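# Move the round filter cartridge from the panel into the tray

## Task

Pull the round filter cartridge out of the service panel and set it on the tray's floor, lying on its side or standing up. The gripper must be above the tray at the moment it finally releases the cartridge, and the tray must remain flat on the table. Missing any of these fails the task. Nothing may count as done if it only stays in place because the robot holds it. Finish by opening the gripper and moving the arms away.

## Robot and tools

Robot: two arms, left_arm and right_arm. Each has six revolute joints and a parallel two-finger gripper. The fingers point along the gripper's +z axis and close along its y axis. end_effector_position is the point midway between the finger pads, just under 1 cm behind the tips. Arm bases in the scene frame: left_arm at (-0.035, +0.339, 0) with quat_wxyz (+1.000, 0, 0, -0.015); right_arm at (-0.021, -0.356, 0) with quat_wxyz (+0.996, 0, 0, -0.095). The arm names do not refer to image sides.

Scene frame: origin on the table top between the arms. +x points out over the table, +z points up, and left_arm sits on the +y side. All positions are in metres and all orientations are quaternions written w first (qw, qx, qy, qz).

Command row: every moving call uses rows of 16 numbers, a block of 8 for left_arm followed by a block of 8 for right_arm. Each block is x, y, z, qw, qx, qy, qz, opening. The position and quaternion are absolute targets for that gripper in the scene frame, not offsets. Opening runs from -1 (closed) to +1 (fully open, 0.087 m). Both blocks are always required, even if one arm should not move. To keep an arm still, repeat its last reported position and quaternion, plus the opening it should keep. To hold a gripper's orientation steady, reuse the same quaternion in every row rather than copying a drifted one from results.

execute_actions(actions): a list of actions. Each action is a table of up to 15 rows, one per 1/30 s control step. A shorter table repeats its final row until 15 steps have passed. An empty list just returns the current state and images. Any target more than 0.6 m from a gripper's current position, along any of that gripper's own axes, makes the action rejected for both arms. If the first action fails that check, or any action is malformed, nothing runs.

move(target, speed, blocking): target is one 16-number row as above. Both grippers travel on straight paths that finish together, taking 0.5 to 10 s; paths that would need longer are cut off at 10 s. speed is the top path speed in m/s, 0.002 to 0.5, default 0.25; rotation is capped at twice that in rad/s. The opening is applied when the move starts. Paths ignore obstacles and the other arm, and a gripper may lag, wander, or overshoot the speed near full reach. Faster contact and targets set deeper past the contact both press harder. With blocking=false the call returns after 0.5 s while motion continues; use wait(0) to check, and until an end is reported only wait or stop are accepted. The result adds a move: line giving the ending (done, off_target, moving, held, fault) and any limits: paced means the commanded pose was clipped, held means a check stopped some steps. Per-gripper distance to target is also reported.

wait(seconds): 0 to 10 s; arms keep their last command, and a running move continues. stop(): brakes a running move; the fingers keep moving. zoom_image(camera, region): enlarges a part of the latest image; region is [x0, y0, x1, y1] pixels, at most 504 by 504, origin at the top-left. show_instructions(): shows the reference images. read_manual(section): licence texts only. finished_scene(scene): ends the current scene (give its number) after the last command has been held; it cannot be undone.

Motion behaviour: each control step the commanded pose is limited to 70 mm and 16 degrees from the measured pose, then solved by damped inverse kinematics with position favoured over orientation. Long moves need several actions. Joint friction can leave a gripper up to about 31 mm short, and tiny commands may not move it. Reported hand positions can be off, more at long reach. Joint ranges (rad): waist -2.618 to 3.054, shoulder 0 to 3.142, elbow 0 to 3.142, wrist pitch -1.571 to 1.571, wrist yaw -1.571 to 1.571, wrist roll -2.094 to 2.094.

Results: a state line per arm with gripper position and quaternion, Hand target lines (the pose the controller is now driving to), joint positions (the last value is finger opening in metres), grip_measured on the command scale, step readings with HELD marks when a step was held back, pose unreachable lines when the clearance check altered a command, FAULT lines, and MOTOR HOT warnings. Images come from cam_head_left, cam_head_right, cam_left_wrist and cam_right_wrist, each 896x504.

Gripping: command an opening about 0.02 below grip_measured for a firm hold, less below for a lighter one. Each finger pushes up to roughly 20 N; closing fast can squeeze harder. Readings may be off by about 1 mm.

Avoid: dropping or flinging the cartridge, tilting or shoving the tray, knocking anything off the table, arm-to-arm collisions, and hard pressing against objects. Holding loads heats motors; at 90 °C an arm is halted for 10 s and at 100 °C it goes limp and falls. Loose objects may occasionally get a small push from outside.

Each tool is called as a command line: name --argument value for each argument, lists and objects as JSON in quotes; but a table of rows of numbers goes row by row, as --pt "numbers of a row", without its own name.

Reference images:

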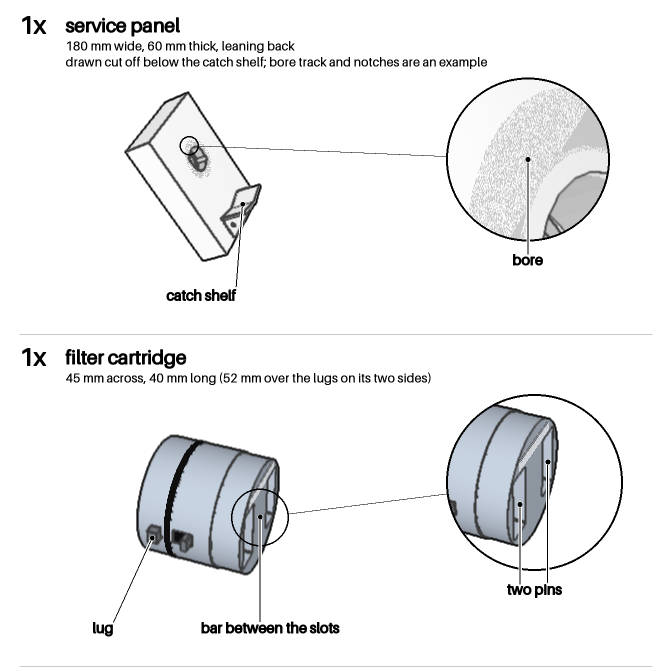

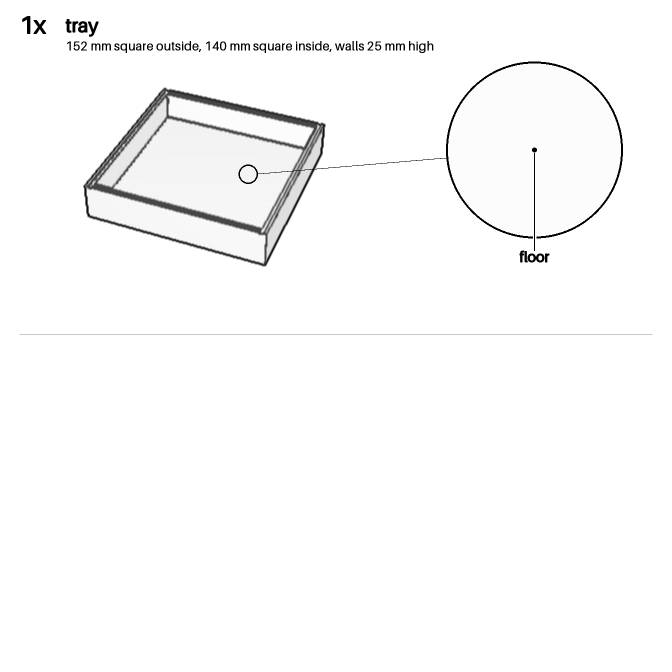

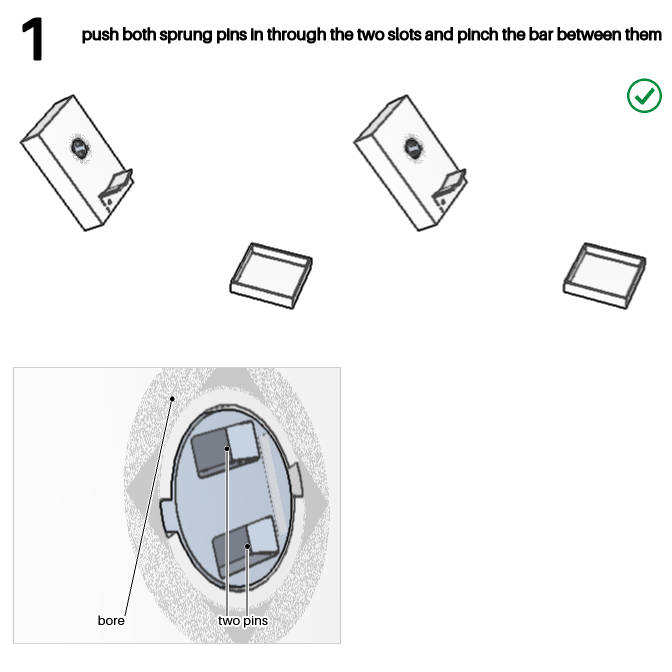

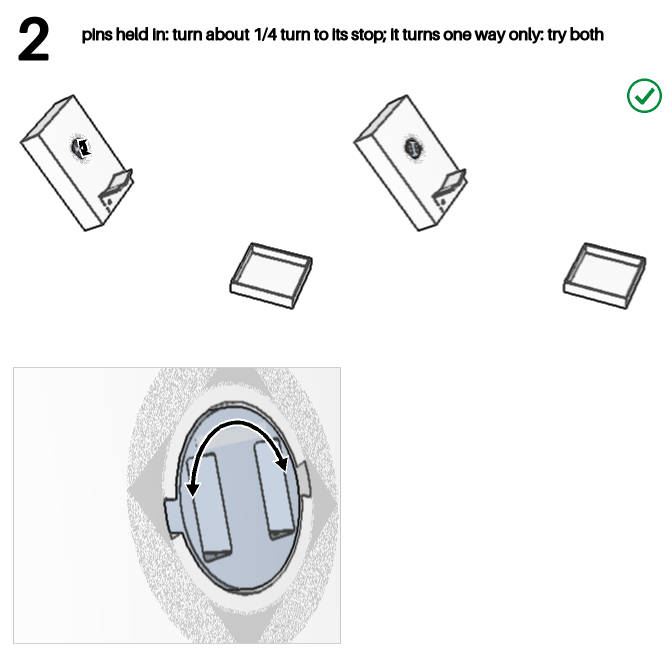

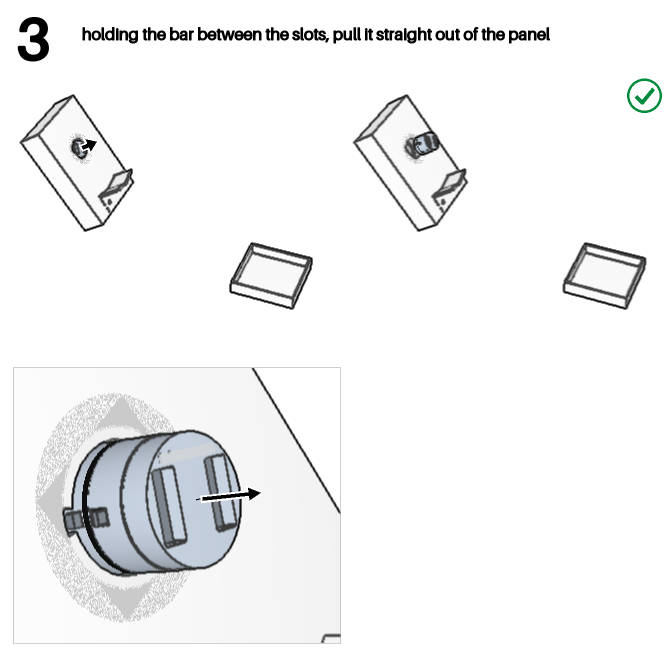

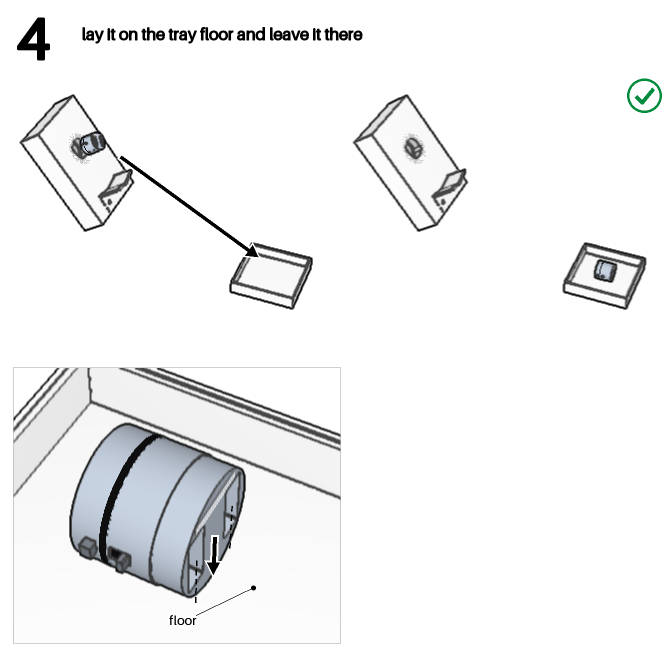

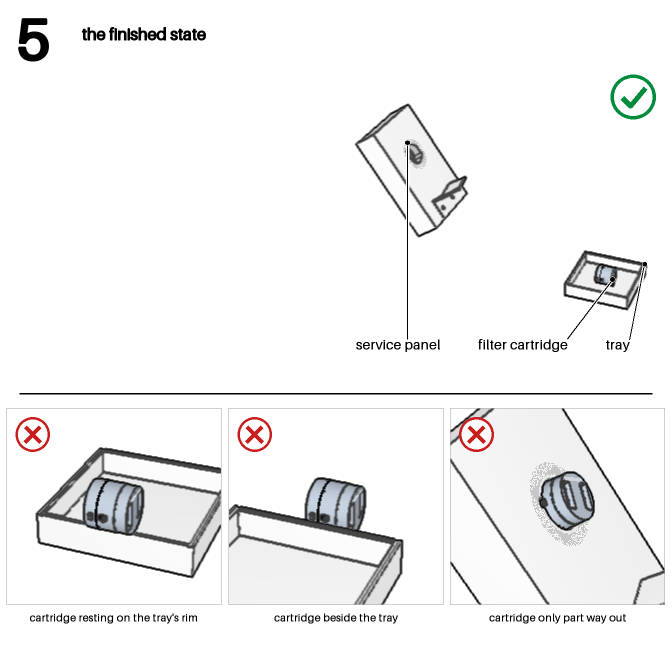

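## Session

execute_actions --actions '[]'

Scene clock: 0.00 s.
left_arm: end_effector_position=(+0.4548, +0.2920, +0.2515) grip_measured=+1.000 end_effector_quat_wxyz=(+0.621, +0.282, +0.707, +0.187) | right_arm: end_effector_position=(+0.3517, -0.4342, +0.3646) grip_measured=+0.993 end_effector_quat_wxyz=(+0.707, +0.074, +0.699, -0.075)
Joint positions: left_arm=[-0.151  1.516  1.062  0.294 -0.092  0.658  0.087] | right_arm=[-0.012  1.041  1.049  0.004  0.009 -0.001  0.087]
Joint velocities: left_arm=[ 0.002 -0.032  0.007 -0.066  0.037 -0.066  0.   ] | right_arm=[ 0.007  0.007 -0.002 -0.051 -0.066  0.007  0.   ]
Motor temperatures (°C, as the motors report them): left_arm=[28 26 27 26 27 24] | right_arm=[24 25 24 25 27 26]
Hand target (left_arm): +0.455, +0.292, +0.252; +0.621, +0.282, +0.707, +0.187
Hand target (right_arm): +0.352, -0.434, +0.365; +0.707, +0.074, +0.699, -0.075

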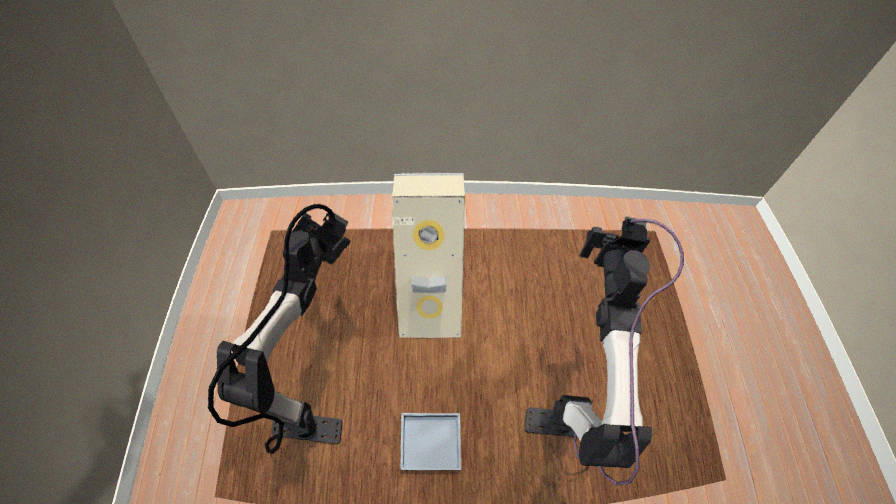

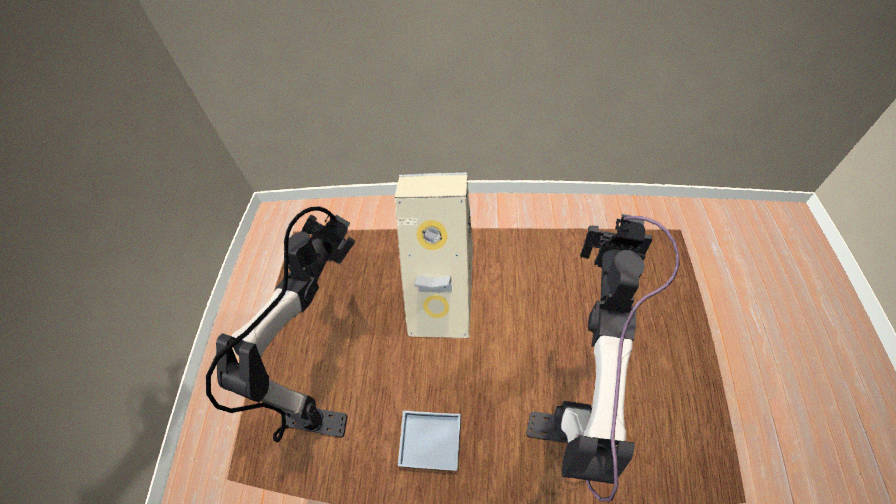

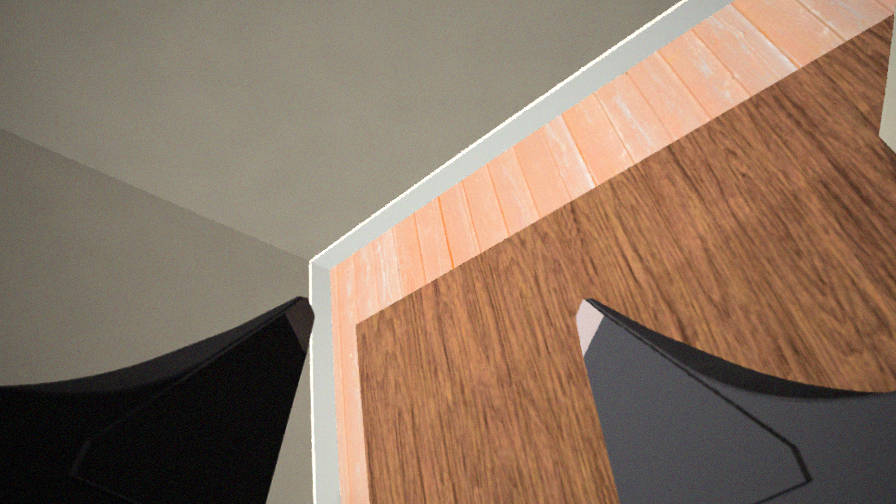

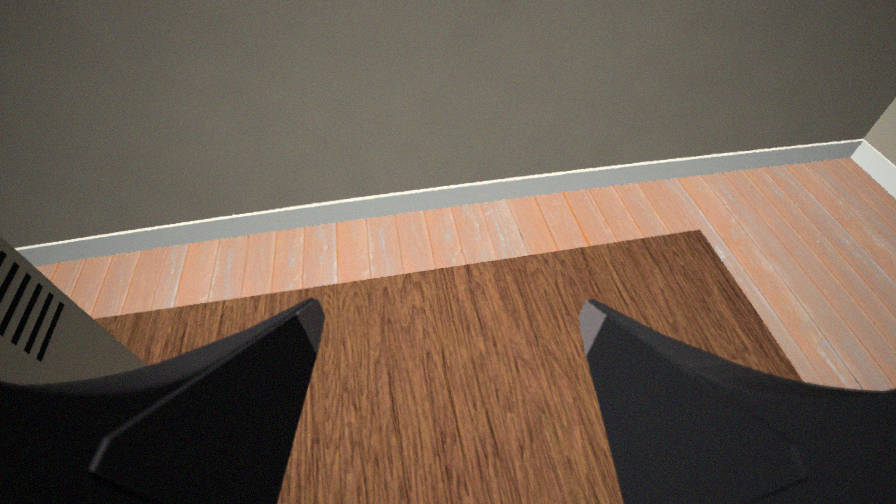

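zoom_image --camera "cam_head_left" --region '[360, 160, 500, 350]'

zoom_image --camera "cam_head_right" --region '[360, 160, 500, 350]'

Region (360, 160, 500, 350) of cam_head_left's 896x504 image, scaled by 2.653, with more detail than that image has; it fills the left 371 columns of this view, and the rest is white.

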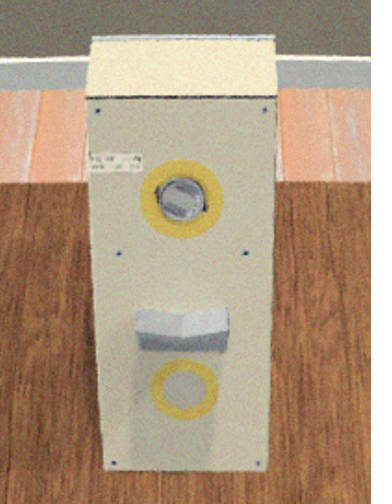

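Region (360, 160, 500, 350) of cam_head_right's 896x504 image, scaled by 2.653, with more detail than that image has; it fills the left 371 columns of this view, and the rest is white.

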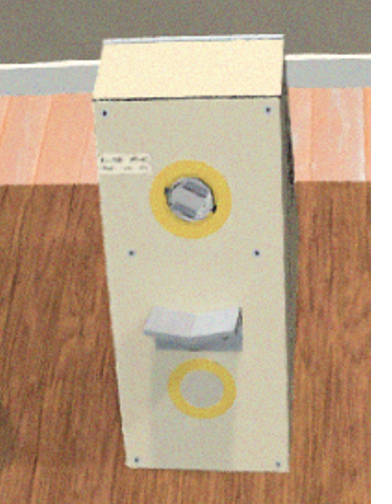

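move --target '[0.26,0.22,0.34,0.5,0,0.866,0,-0.4,0.3517,-0.4342,0.3646,0.707,0.074,0.699,-0.075,1]'

move --target '[0.26,0.02,0.36,0.5,0,0.866,0,-0.4,0.3517,-0.4342,0.3646,0.707,0.074,0.699,-0.075,1]'

Scene clock: 19.97 s.
left_arm: end_effector_position=(+0.2600, +0.2269, +0.3348) grip_measured=-0.400 end_effector_quat_wxyz=(+0.500, -0.003, +0.866, -0.002) | right_arm: end_effector_position=(+0.3517, -0.4342, +0.3646) grip_measured=+0.993 end_effector_quat_wxyz=(+0.707, +0.074, +0.699, -0.075)
Joint positions: left_arm=[-0.57   1.215  1.564 -0.96  -0.51  -0.337  0.026] | right_arm=[-0.012  1.041  1.049  0.004  0.009 -0.001  0.087]
Joint velocities: left_arm=[-0.007  0.002 -0.012  0.007 -0.037 -0.037  0.   ] | right_arm=[-0.012 -0.012 -0.017 -0.051 -0.007 -0.037 -0.001]
Motor temperatures (°C, as the motors report them): left_arm=[28 28 30 30 27 24] | right_arm=[24 25 27 28 27 26]
Hand target (left_arm): +0.260, +0.223, +0.338; +0.499, -0.002, +0.867, -0.003
Hand target (right_arm): +0.352, -0.434, +0.365; +0.707, +0.074, +0.699, -0.075
Off the commanded pose (left_arm): 0.009 m, 0 deg.
Off the commanded pose (right_arm): 0.000 m, 0 deg.
move: done

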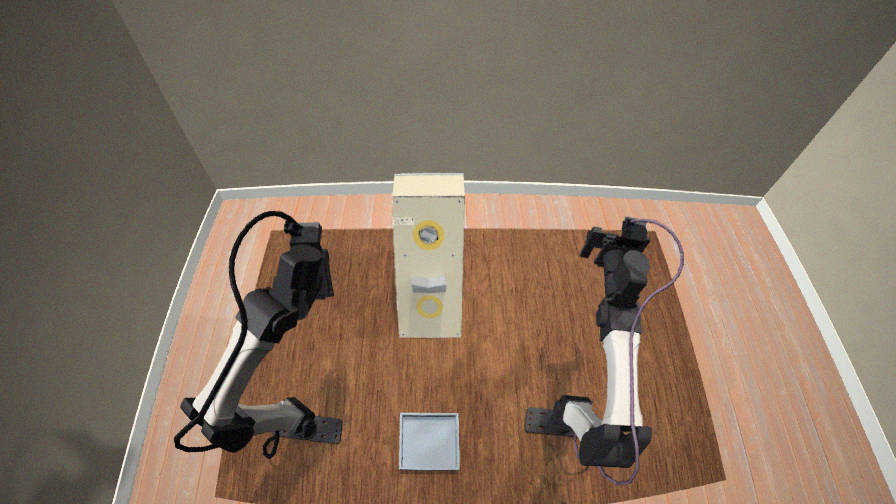

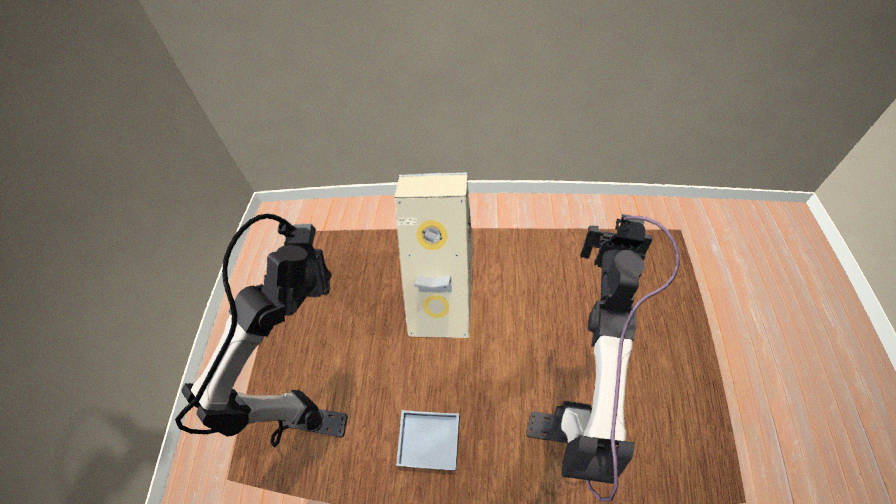

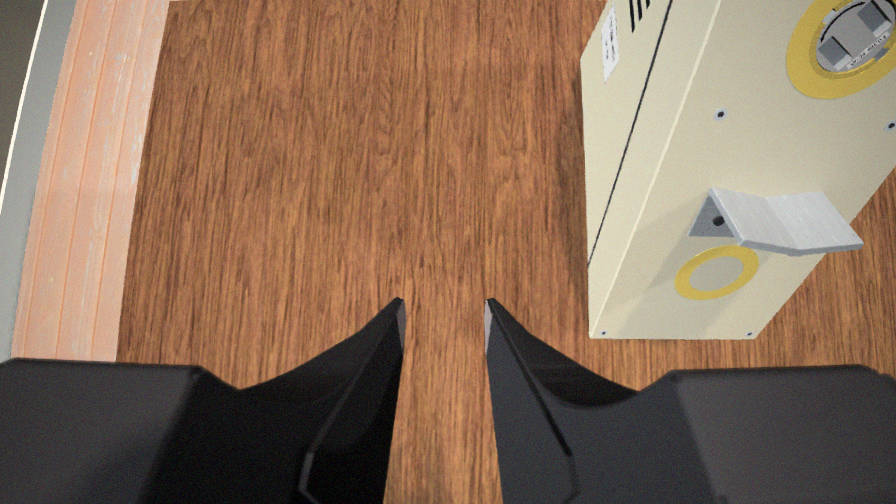

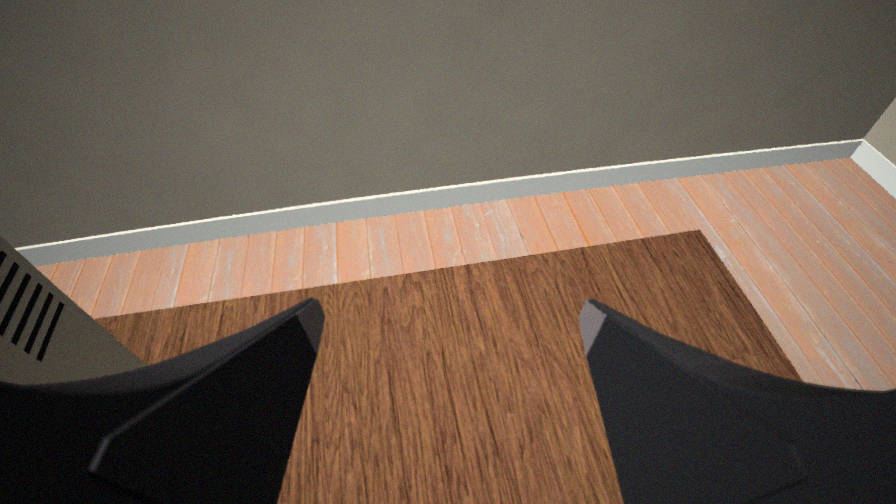

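Scene clock: 21.87 s.
left_arm: end_effector_position=(+0.2565, +0.0225, +0.3633) grip_measured=-0.400 end_effector_quat_wxyz=(+0.502, +0.000, +0.865, -0.012) | right_arm: end_effector_position=(+0.3517, -0.4342, +0.3646) grip_measured=+0.993 end_effector_quat_wxyz=(+0.707, +0.074, +0.699, -0.075)
Joint positions: left_arm=[-1.069  2.076  2.743 -1.541 -0.869 -0.764  0.026] | right_arm=[-0.012  1.041  1.049  0.004  0.009 -0.001  0.087]
Joint velocities: left_arm=[-0.007 -0.012 -0.002 -0.037 -0.007 -0.051 -0.   ] | right_arm=[-0.002 -0.002 -0.007 -0.037 -0.022 -0.022  0.001]
Motor temperatures (°C, as the motors report them): left_arm=[28 28 30 30 27 24] | right_arm=[24 25 27 28 27 26]
Hand target (left_arm): +0.257, +0.020, +0.360; +0.502, +0.001, +0.865, -0.008
Hand target (right_arm): +0.352, -0.434, +0.365; +0.707, +0.074, +0.699, -0.075
Off the commanded pose (left_arm): 0.005 m, 1 deg.
Off the commanded pose (right_arm): 0.000 m, 0 deg.
joint sent to its limit (left arm) — the command would take joint 4 (wrist pitch) past its lower limit, so that joint was sent only as far as its limit.
move: done

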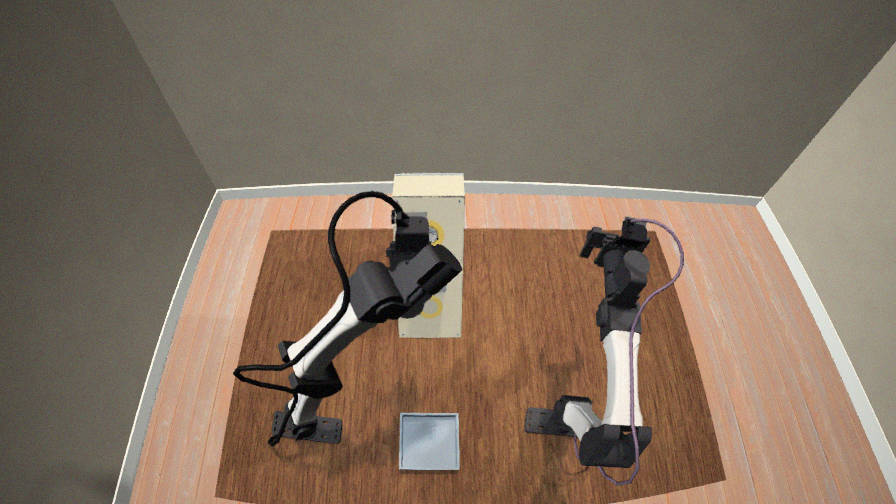

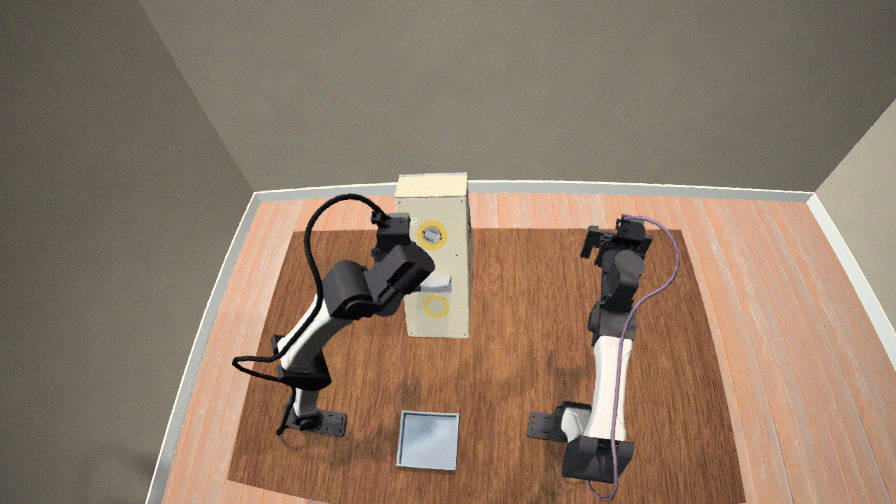

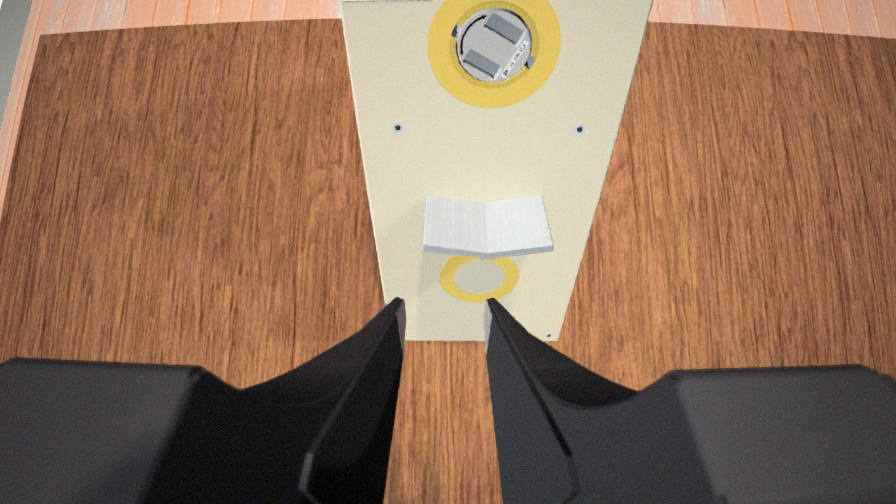

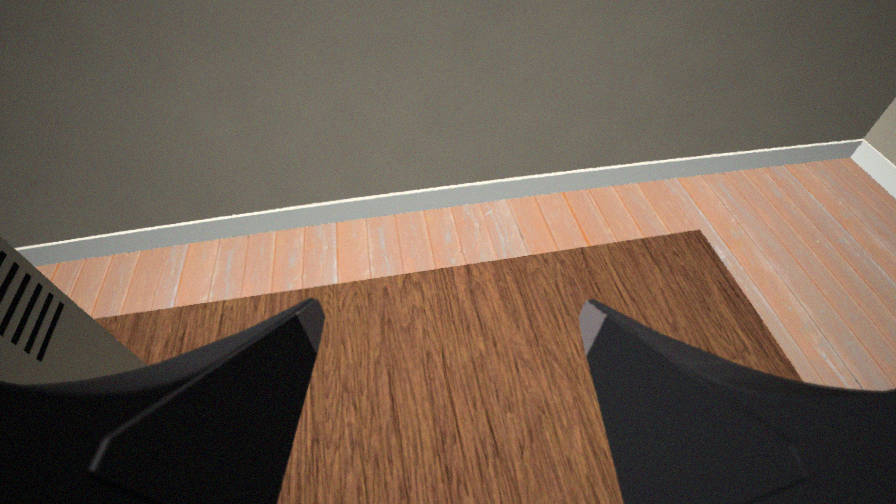

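zoom_image --camera "cam_left_wrist" --region '[420, 0, 580, 110]'

Region (420, 0, 580, 110) of cam_left_wrist's 896x504 image, scaled by 3.150, with more detail than that image has; it fills the top 346 rows of this view, and the rest is white.

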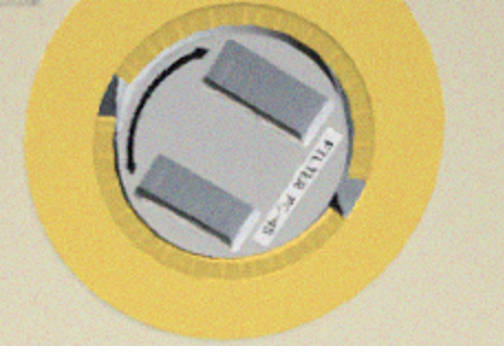

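move --target '[0.36,-0.006,0.303,0.42,-0.437,0.758,-0.242,-0.55,0.3517,-0.4342,0.3646,0.707,0.074,0.699,-0.075,1]' --speed 0.15

Scene clock: 42.70 s.
left_arm: end_effector_position=(+0.3566, -0.0126, +0.3087) grip_measured=-0.550 end_effector_quat_wxyz=(+0.424, -0.430, +0.759, -0.244) | right_arm: end_effector_position=(+0.3517, -0.4342, +0.3646) grip_measured=+0.993 end_effector_quat_wxyz=(+0.707, +0.074, +0.699, -0.075)
Joint positions: left_arm=[-0.864  1.983  2.213 -0.999 -0.722 -1.608  0.02 ] | right_arm=[-0.012  1.041  1.049  0.004  0.009 -0.001  0.087]
Joint velocities: left_arm=[-0.007 -0.012 -0.002 -0.051  0.007 -0.007  0.001] | right_arm=[-0.002  0.002 -0.002  0.037 -0.007  0.007 -0.   ]
Motor temperatures (°C, as the motors report them): left_arm=[28 31 31 30 27 24] | right_arm=[24 26 29 30 27 26]
Hand target (left_arm): +0.360, -0.008, +0.304; +0.422, -0.436, +0.757, -0.241
Hand target (right_arm): +0.352, -0.434, +0.365; +0.707, +0.074, +0.699, -0.075
Off the commanded pose (left_arm): 0.009 m, 1 deg.
Off the commanded pose (right_arm): 0.000 m, 0 deg.
move: done

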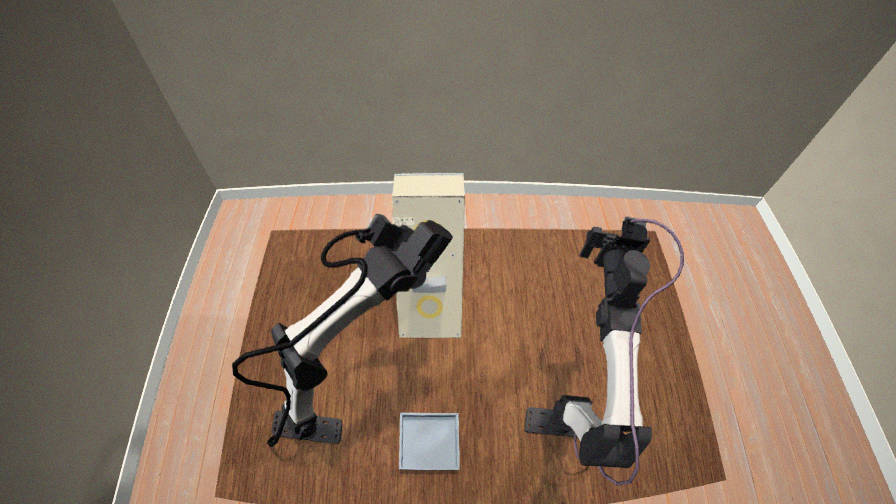

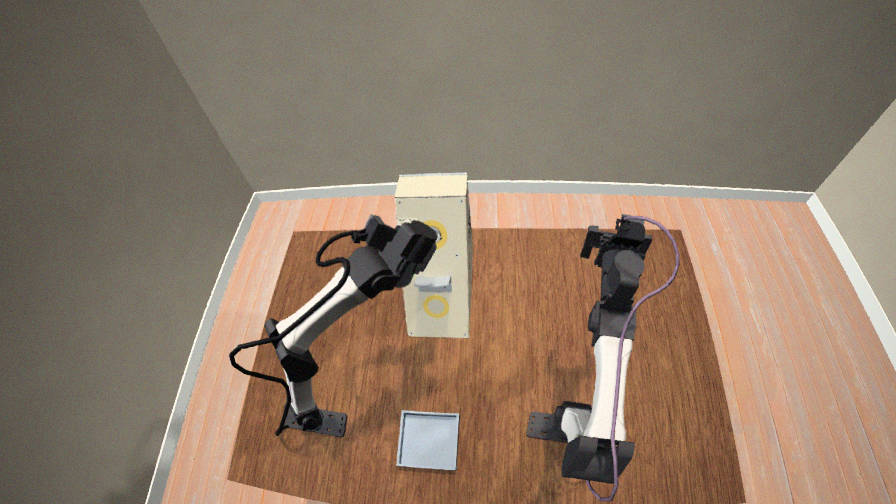

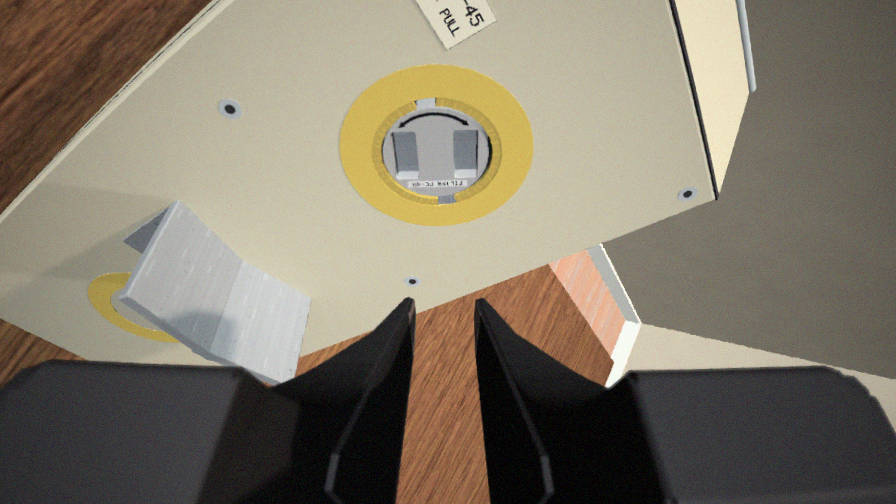

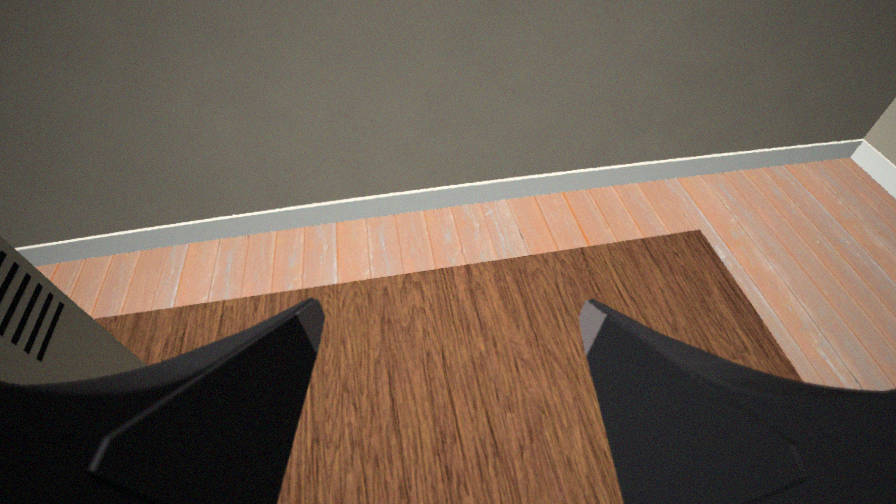

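move --target '[0.398,-0.009,0.280,0.42,-0.437,0.758,-0.242,-0.55,0.3517,-0.4342,0.3646,0.707,0.074,0.699,-0.075,1]' --speed 0.05

Scene clock: 46.97 s.
left_arm: end_effector_position=(+0.3922, -0.0110, +0.3033) grip_measured=-0.550 end_effector_quat_wxyz=(+0.424, -0.440, +0.747, -0.262) | right_arm: end_effector_position=(+0.3517, -0.4342, +0.3646) grip_measured=+0.993 end_effector_quat_wxyz=(+0.707, +0.074, +0.699, -0.075)
Joint positions: left_arm=[-0.796  2.024  2.213 -0.887 -0.672 -1.567  0.02 ] | right_arm=[-0.012  1.041  1.049  0.004  0.009 -0.001  0.087]
Joint velocities: left_arm=[ 0.012  0.012  0.002 -0.037  0.022  0.022 -0.001] | right_arm=[-0.017  0.002 -0.007  0.007 -0.022 -0.051 -0.001]
Motor temperatures (°C, as the motors report them): left_arm=[28 32 31 30 27 24] | right_arm=[24 26 29 30 27 26]
Hand target (left_arm): +0.398, -0.009, +0.281; +0.420, -0.437, +0.758, -0.242
Hand target (right_arm): +0.352, -0.434, +0.365; +0.707, +0.074, +0.699, -0.075
Off the commanded pose (left_arm): 0.024 m, 3 deg.
Off the commanded pose (right_arm): 0.000 m, 0 deg.
move: off_target (left_arm)

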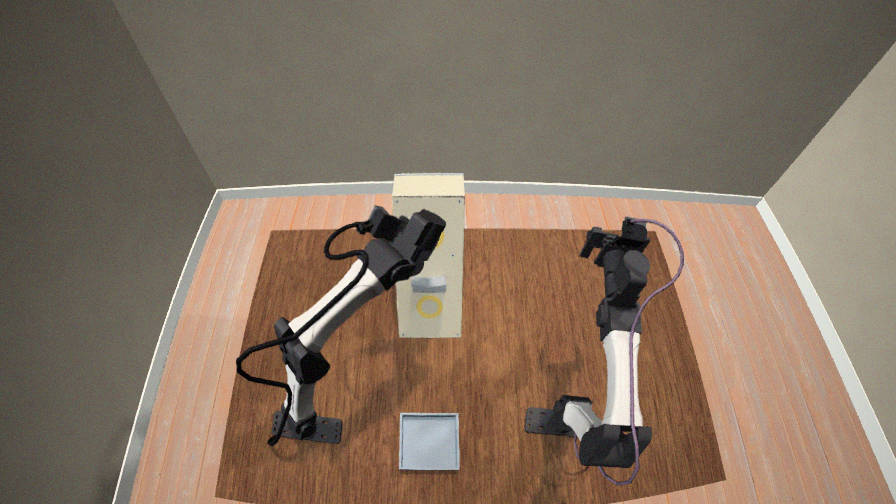

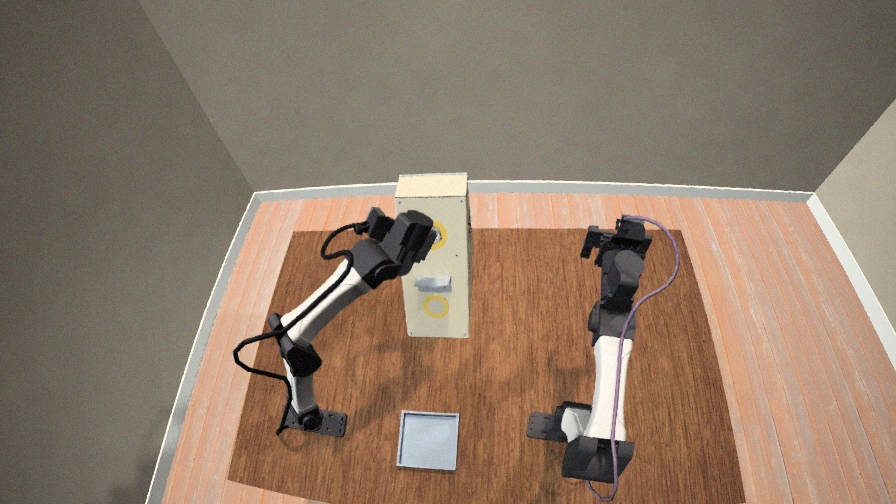

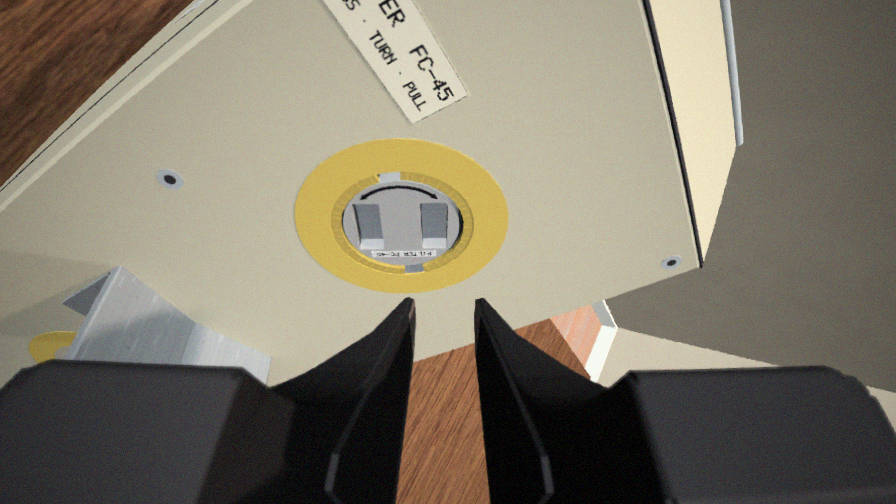

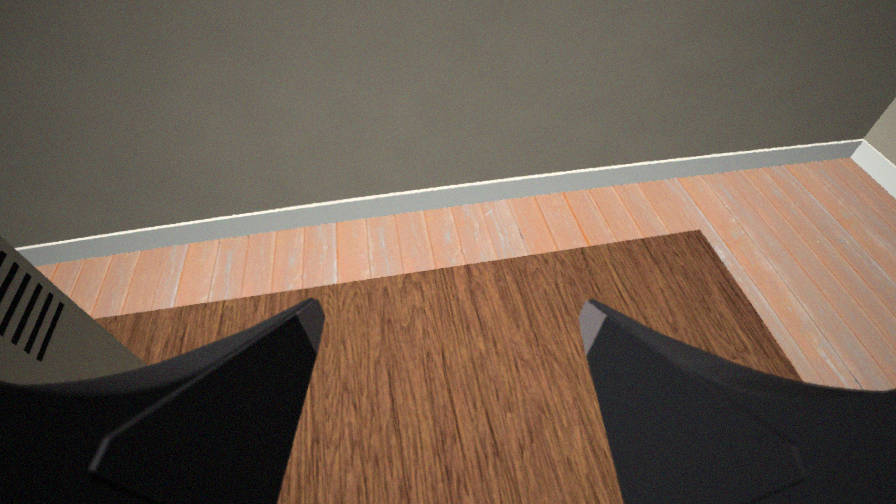

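move --target '[0.4026,-0.0074,0.262,0.417,-0.435,0.767,-0.226,-0.55,0.3517,-0.4342,0.3646,0.707,0.074,0.699,-0.075,1]' --speed 0.03

Scene clock: 53.10 s.
left_arm: end_effector_position=(+0.3970, -0.0103, +0.2816) grip_measured=-0.550 end_effector_quat_wxyz=(+0.419, -0.436, +0.758, -0.244) | right_arm: end_effector_position=(+0.3517, -0.4342, +0.3646) grip_measured=+0.993 end_effector_quat_wxyz=(+0.707, +0.074, +0.699, -0.075)
Joint positions: left_arm=[-0.787  2.042  2.179 -0.873 -0.663 -1.558  0.02 ] | right_arm=[-0.012  1.041  1.049  0.004  0.009 -0.001  0.087]
Joint velocities: left_arm=[-0.002 -0.002 -0.032 -0.022  0.007 -0.095  0.   ] | right_arm=[ 0.002  0.012  0.012 -0.022 -0.051  0.007 -0.   ]
Motor temperatures (°C, as the motors report them): left_arm=[28 33 31 30 27 24] | right_arm=[24 26 30 30 27 26]
Hand target (left_arm): +0.403, -0.008, +0.262; +0.416, -0.434, +0.766, -0.225
Hand target (right_arm): +0.352, -0.434, +0.365; +0.707, +0.074, +0.699, -0.075
Off the commanded pose (left_arm): 0.021 m, 2 deg.
Off the commanded pose (right_arm): 0.000 m, 0 deg.
move: off_target (left_arm)

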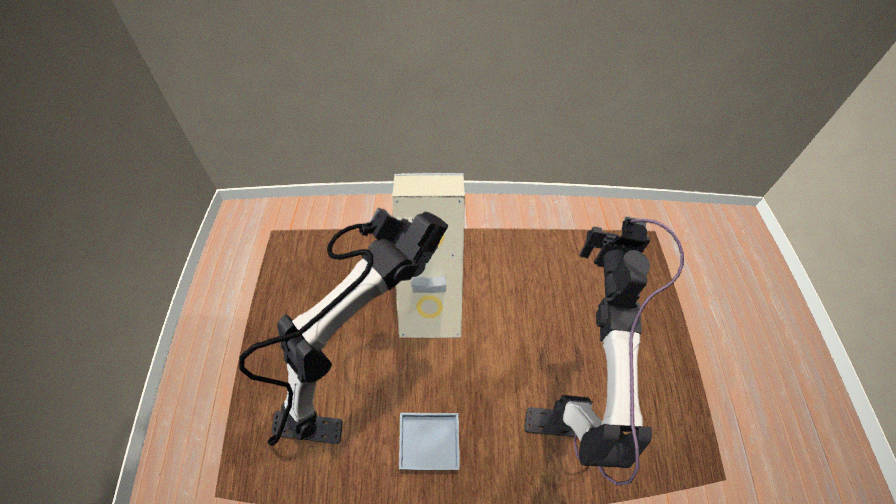

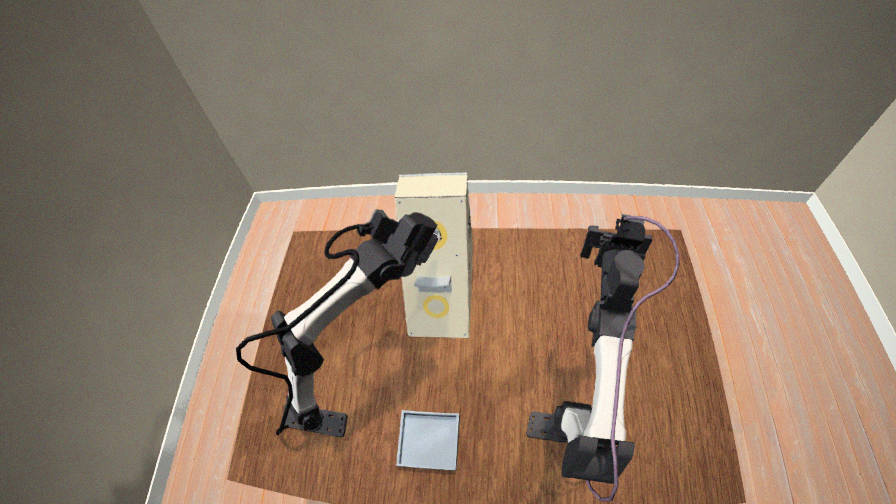

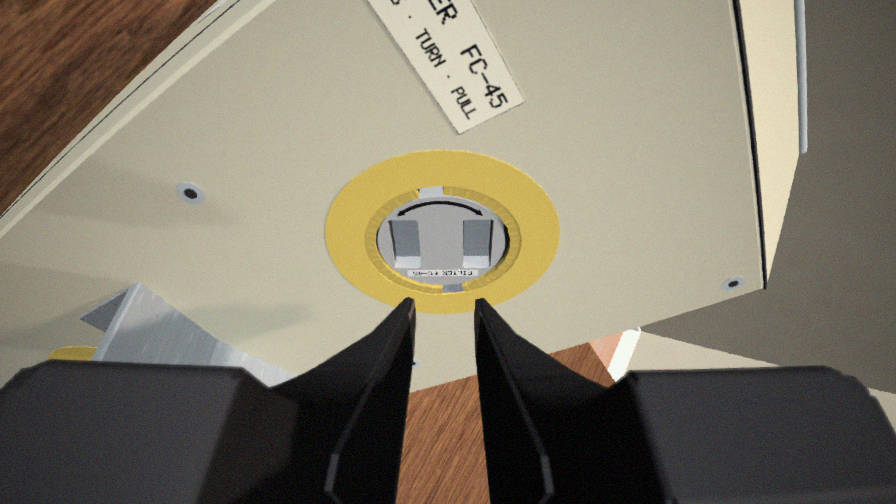

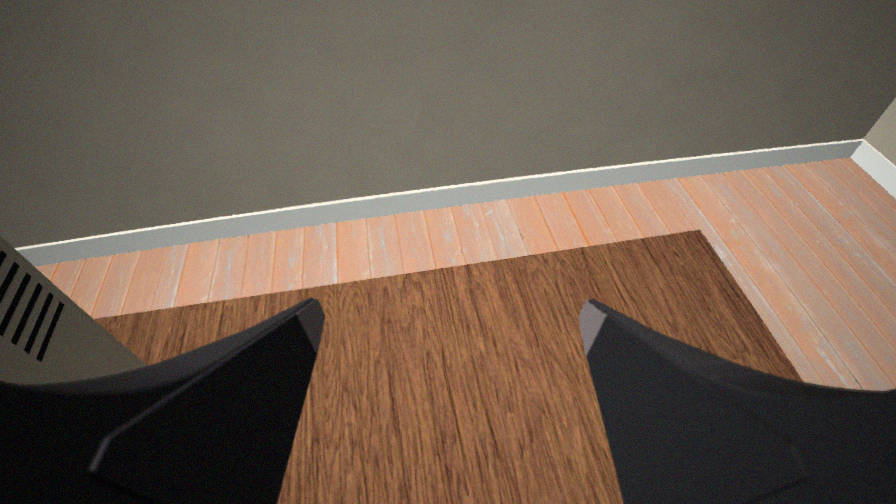

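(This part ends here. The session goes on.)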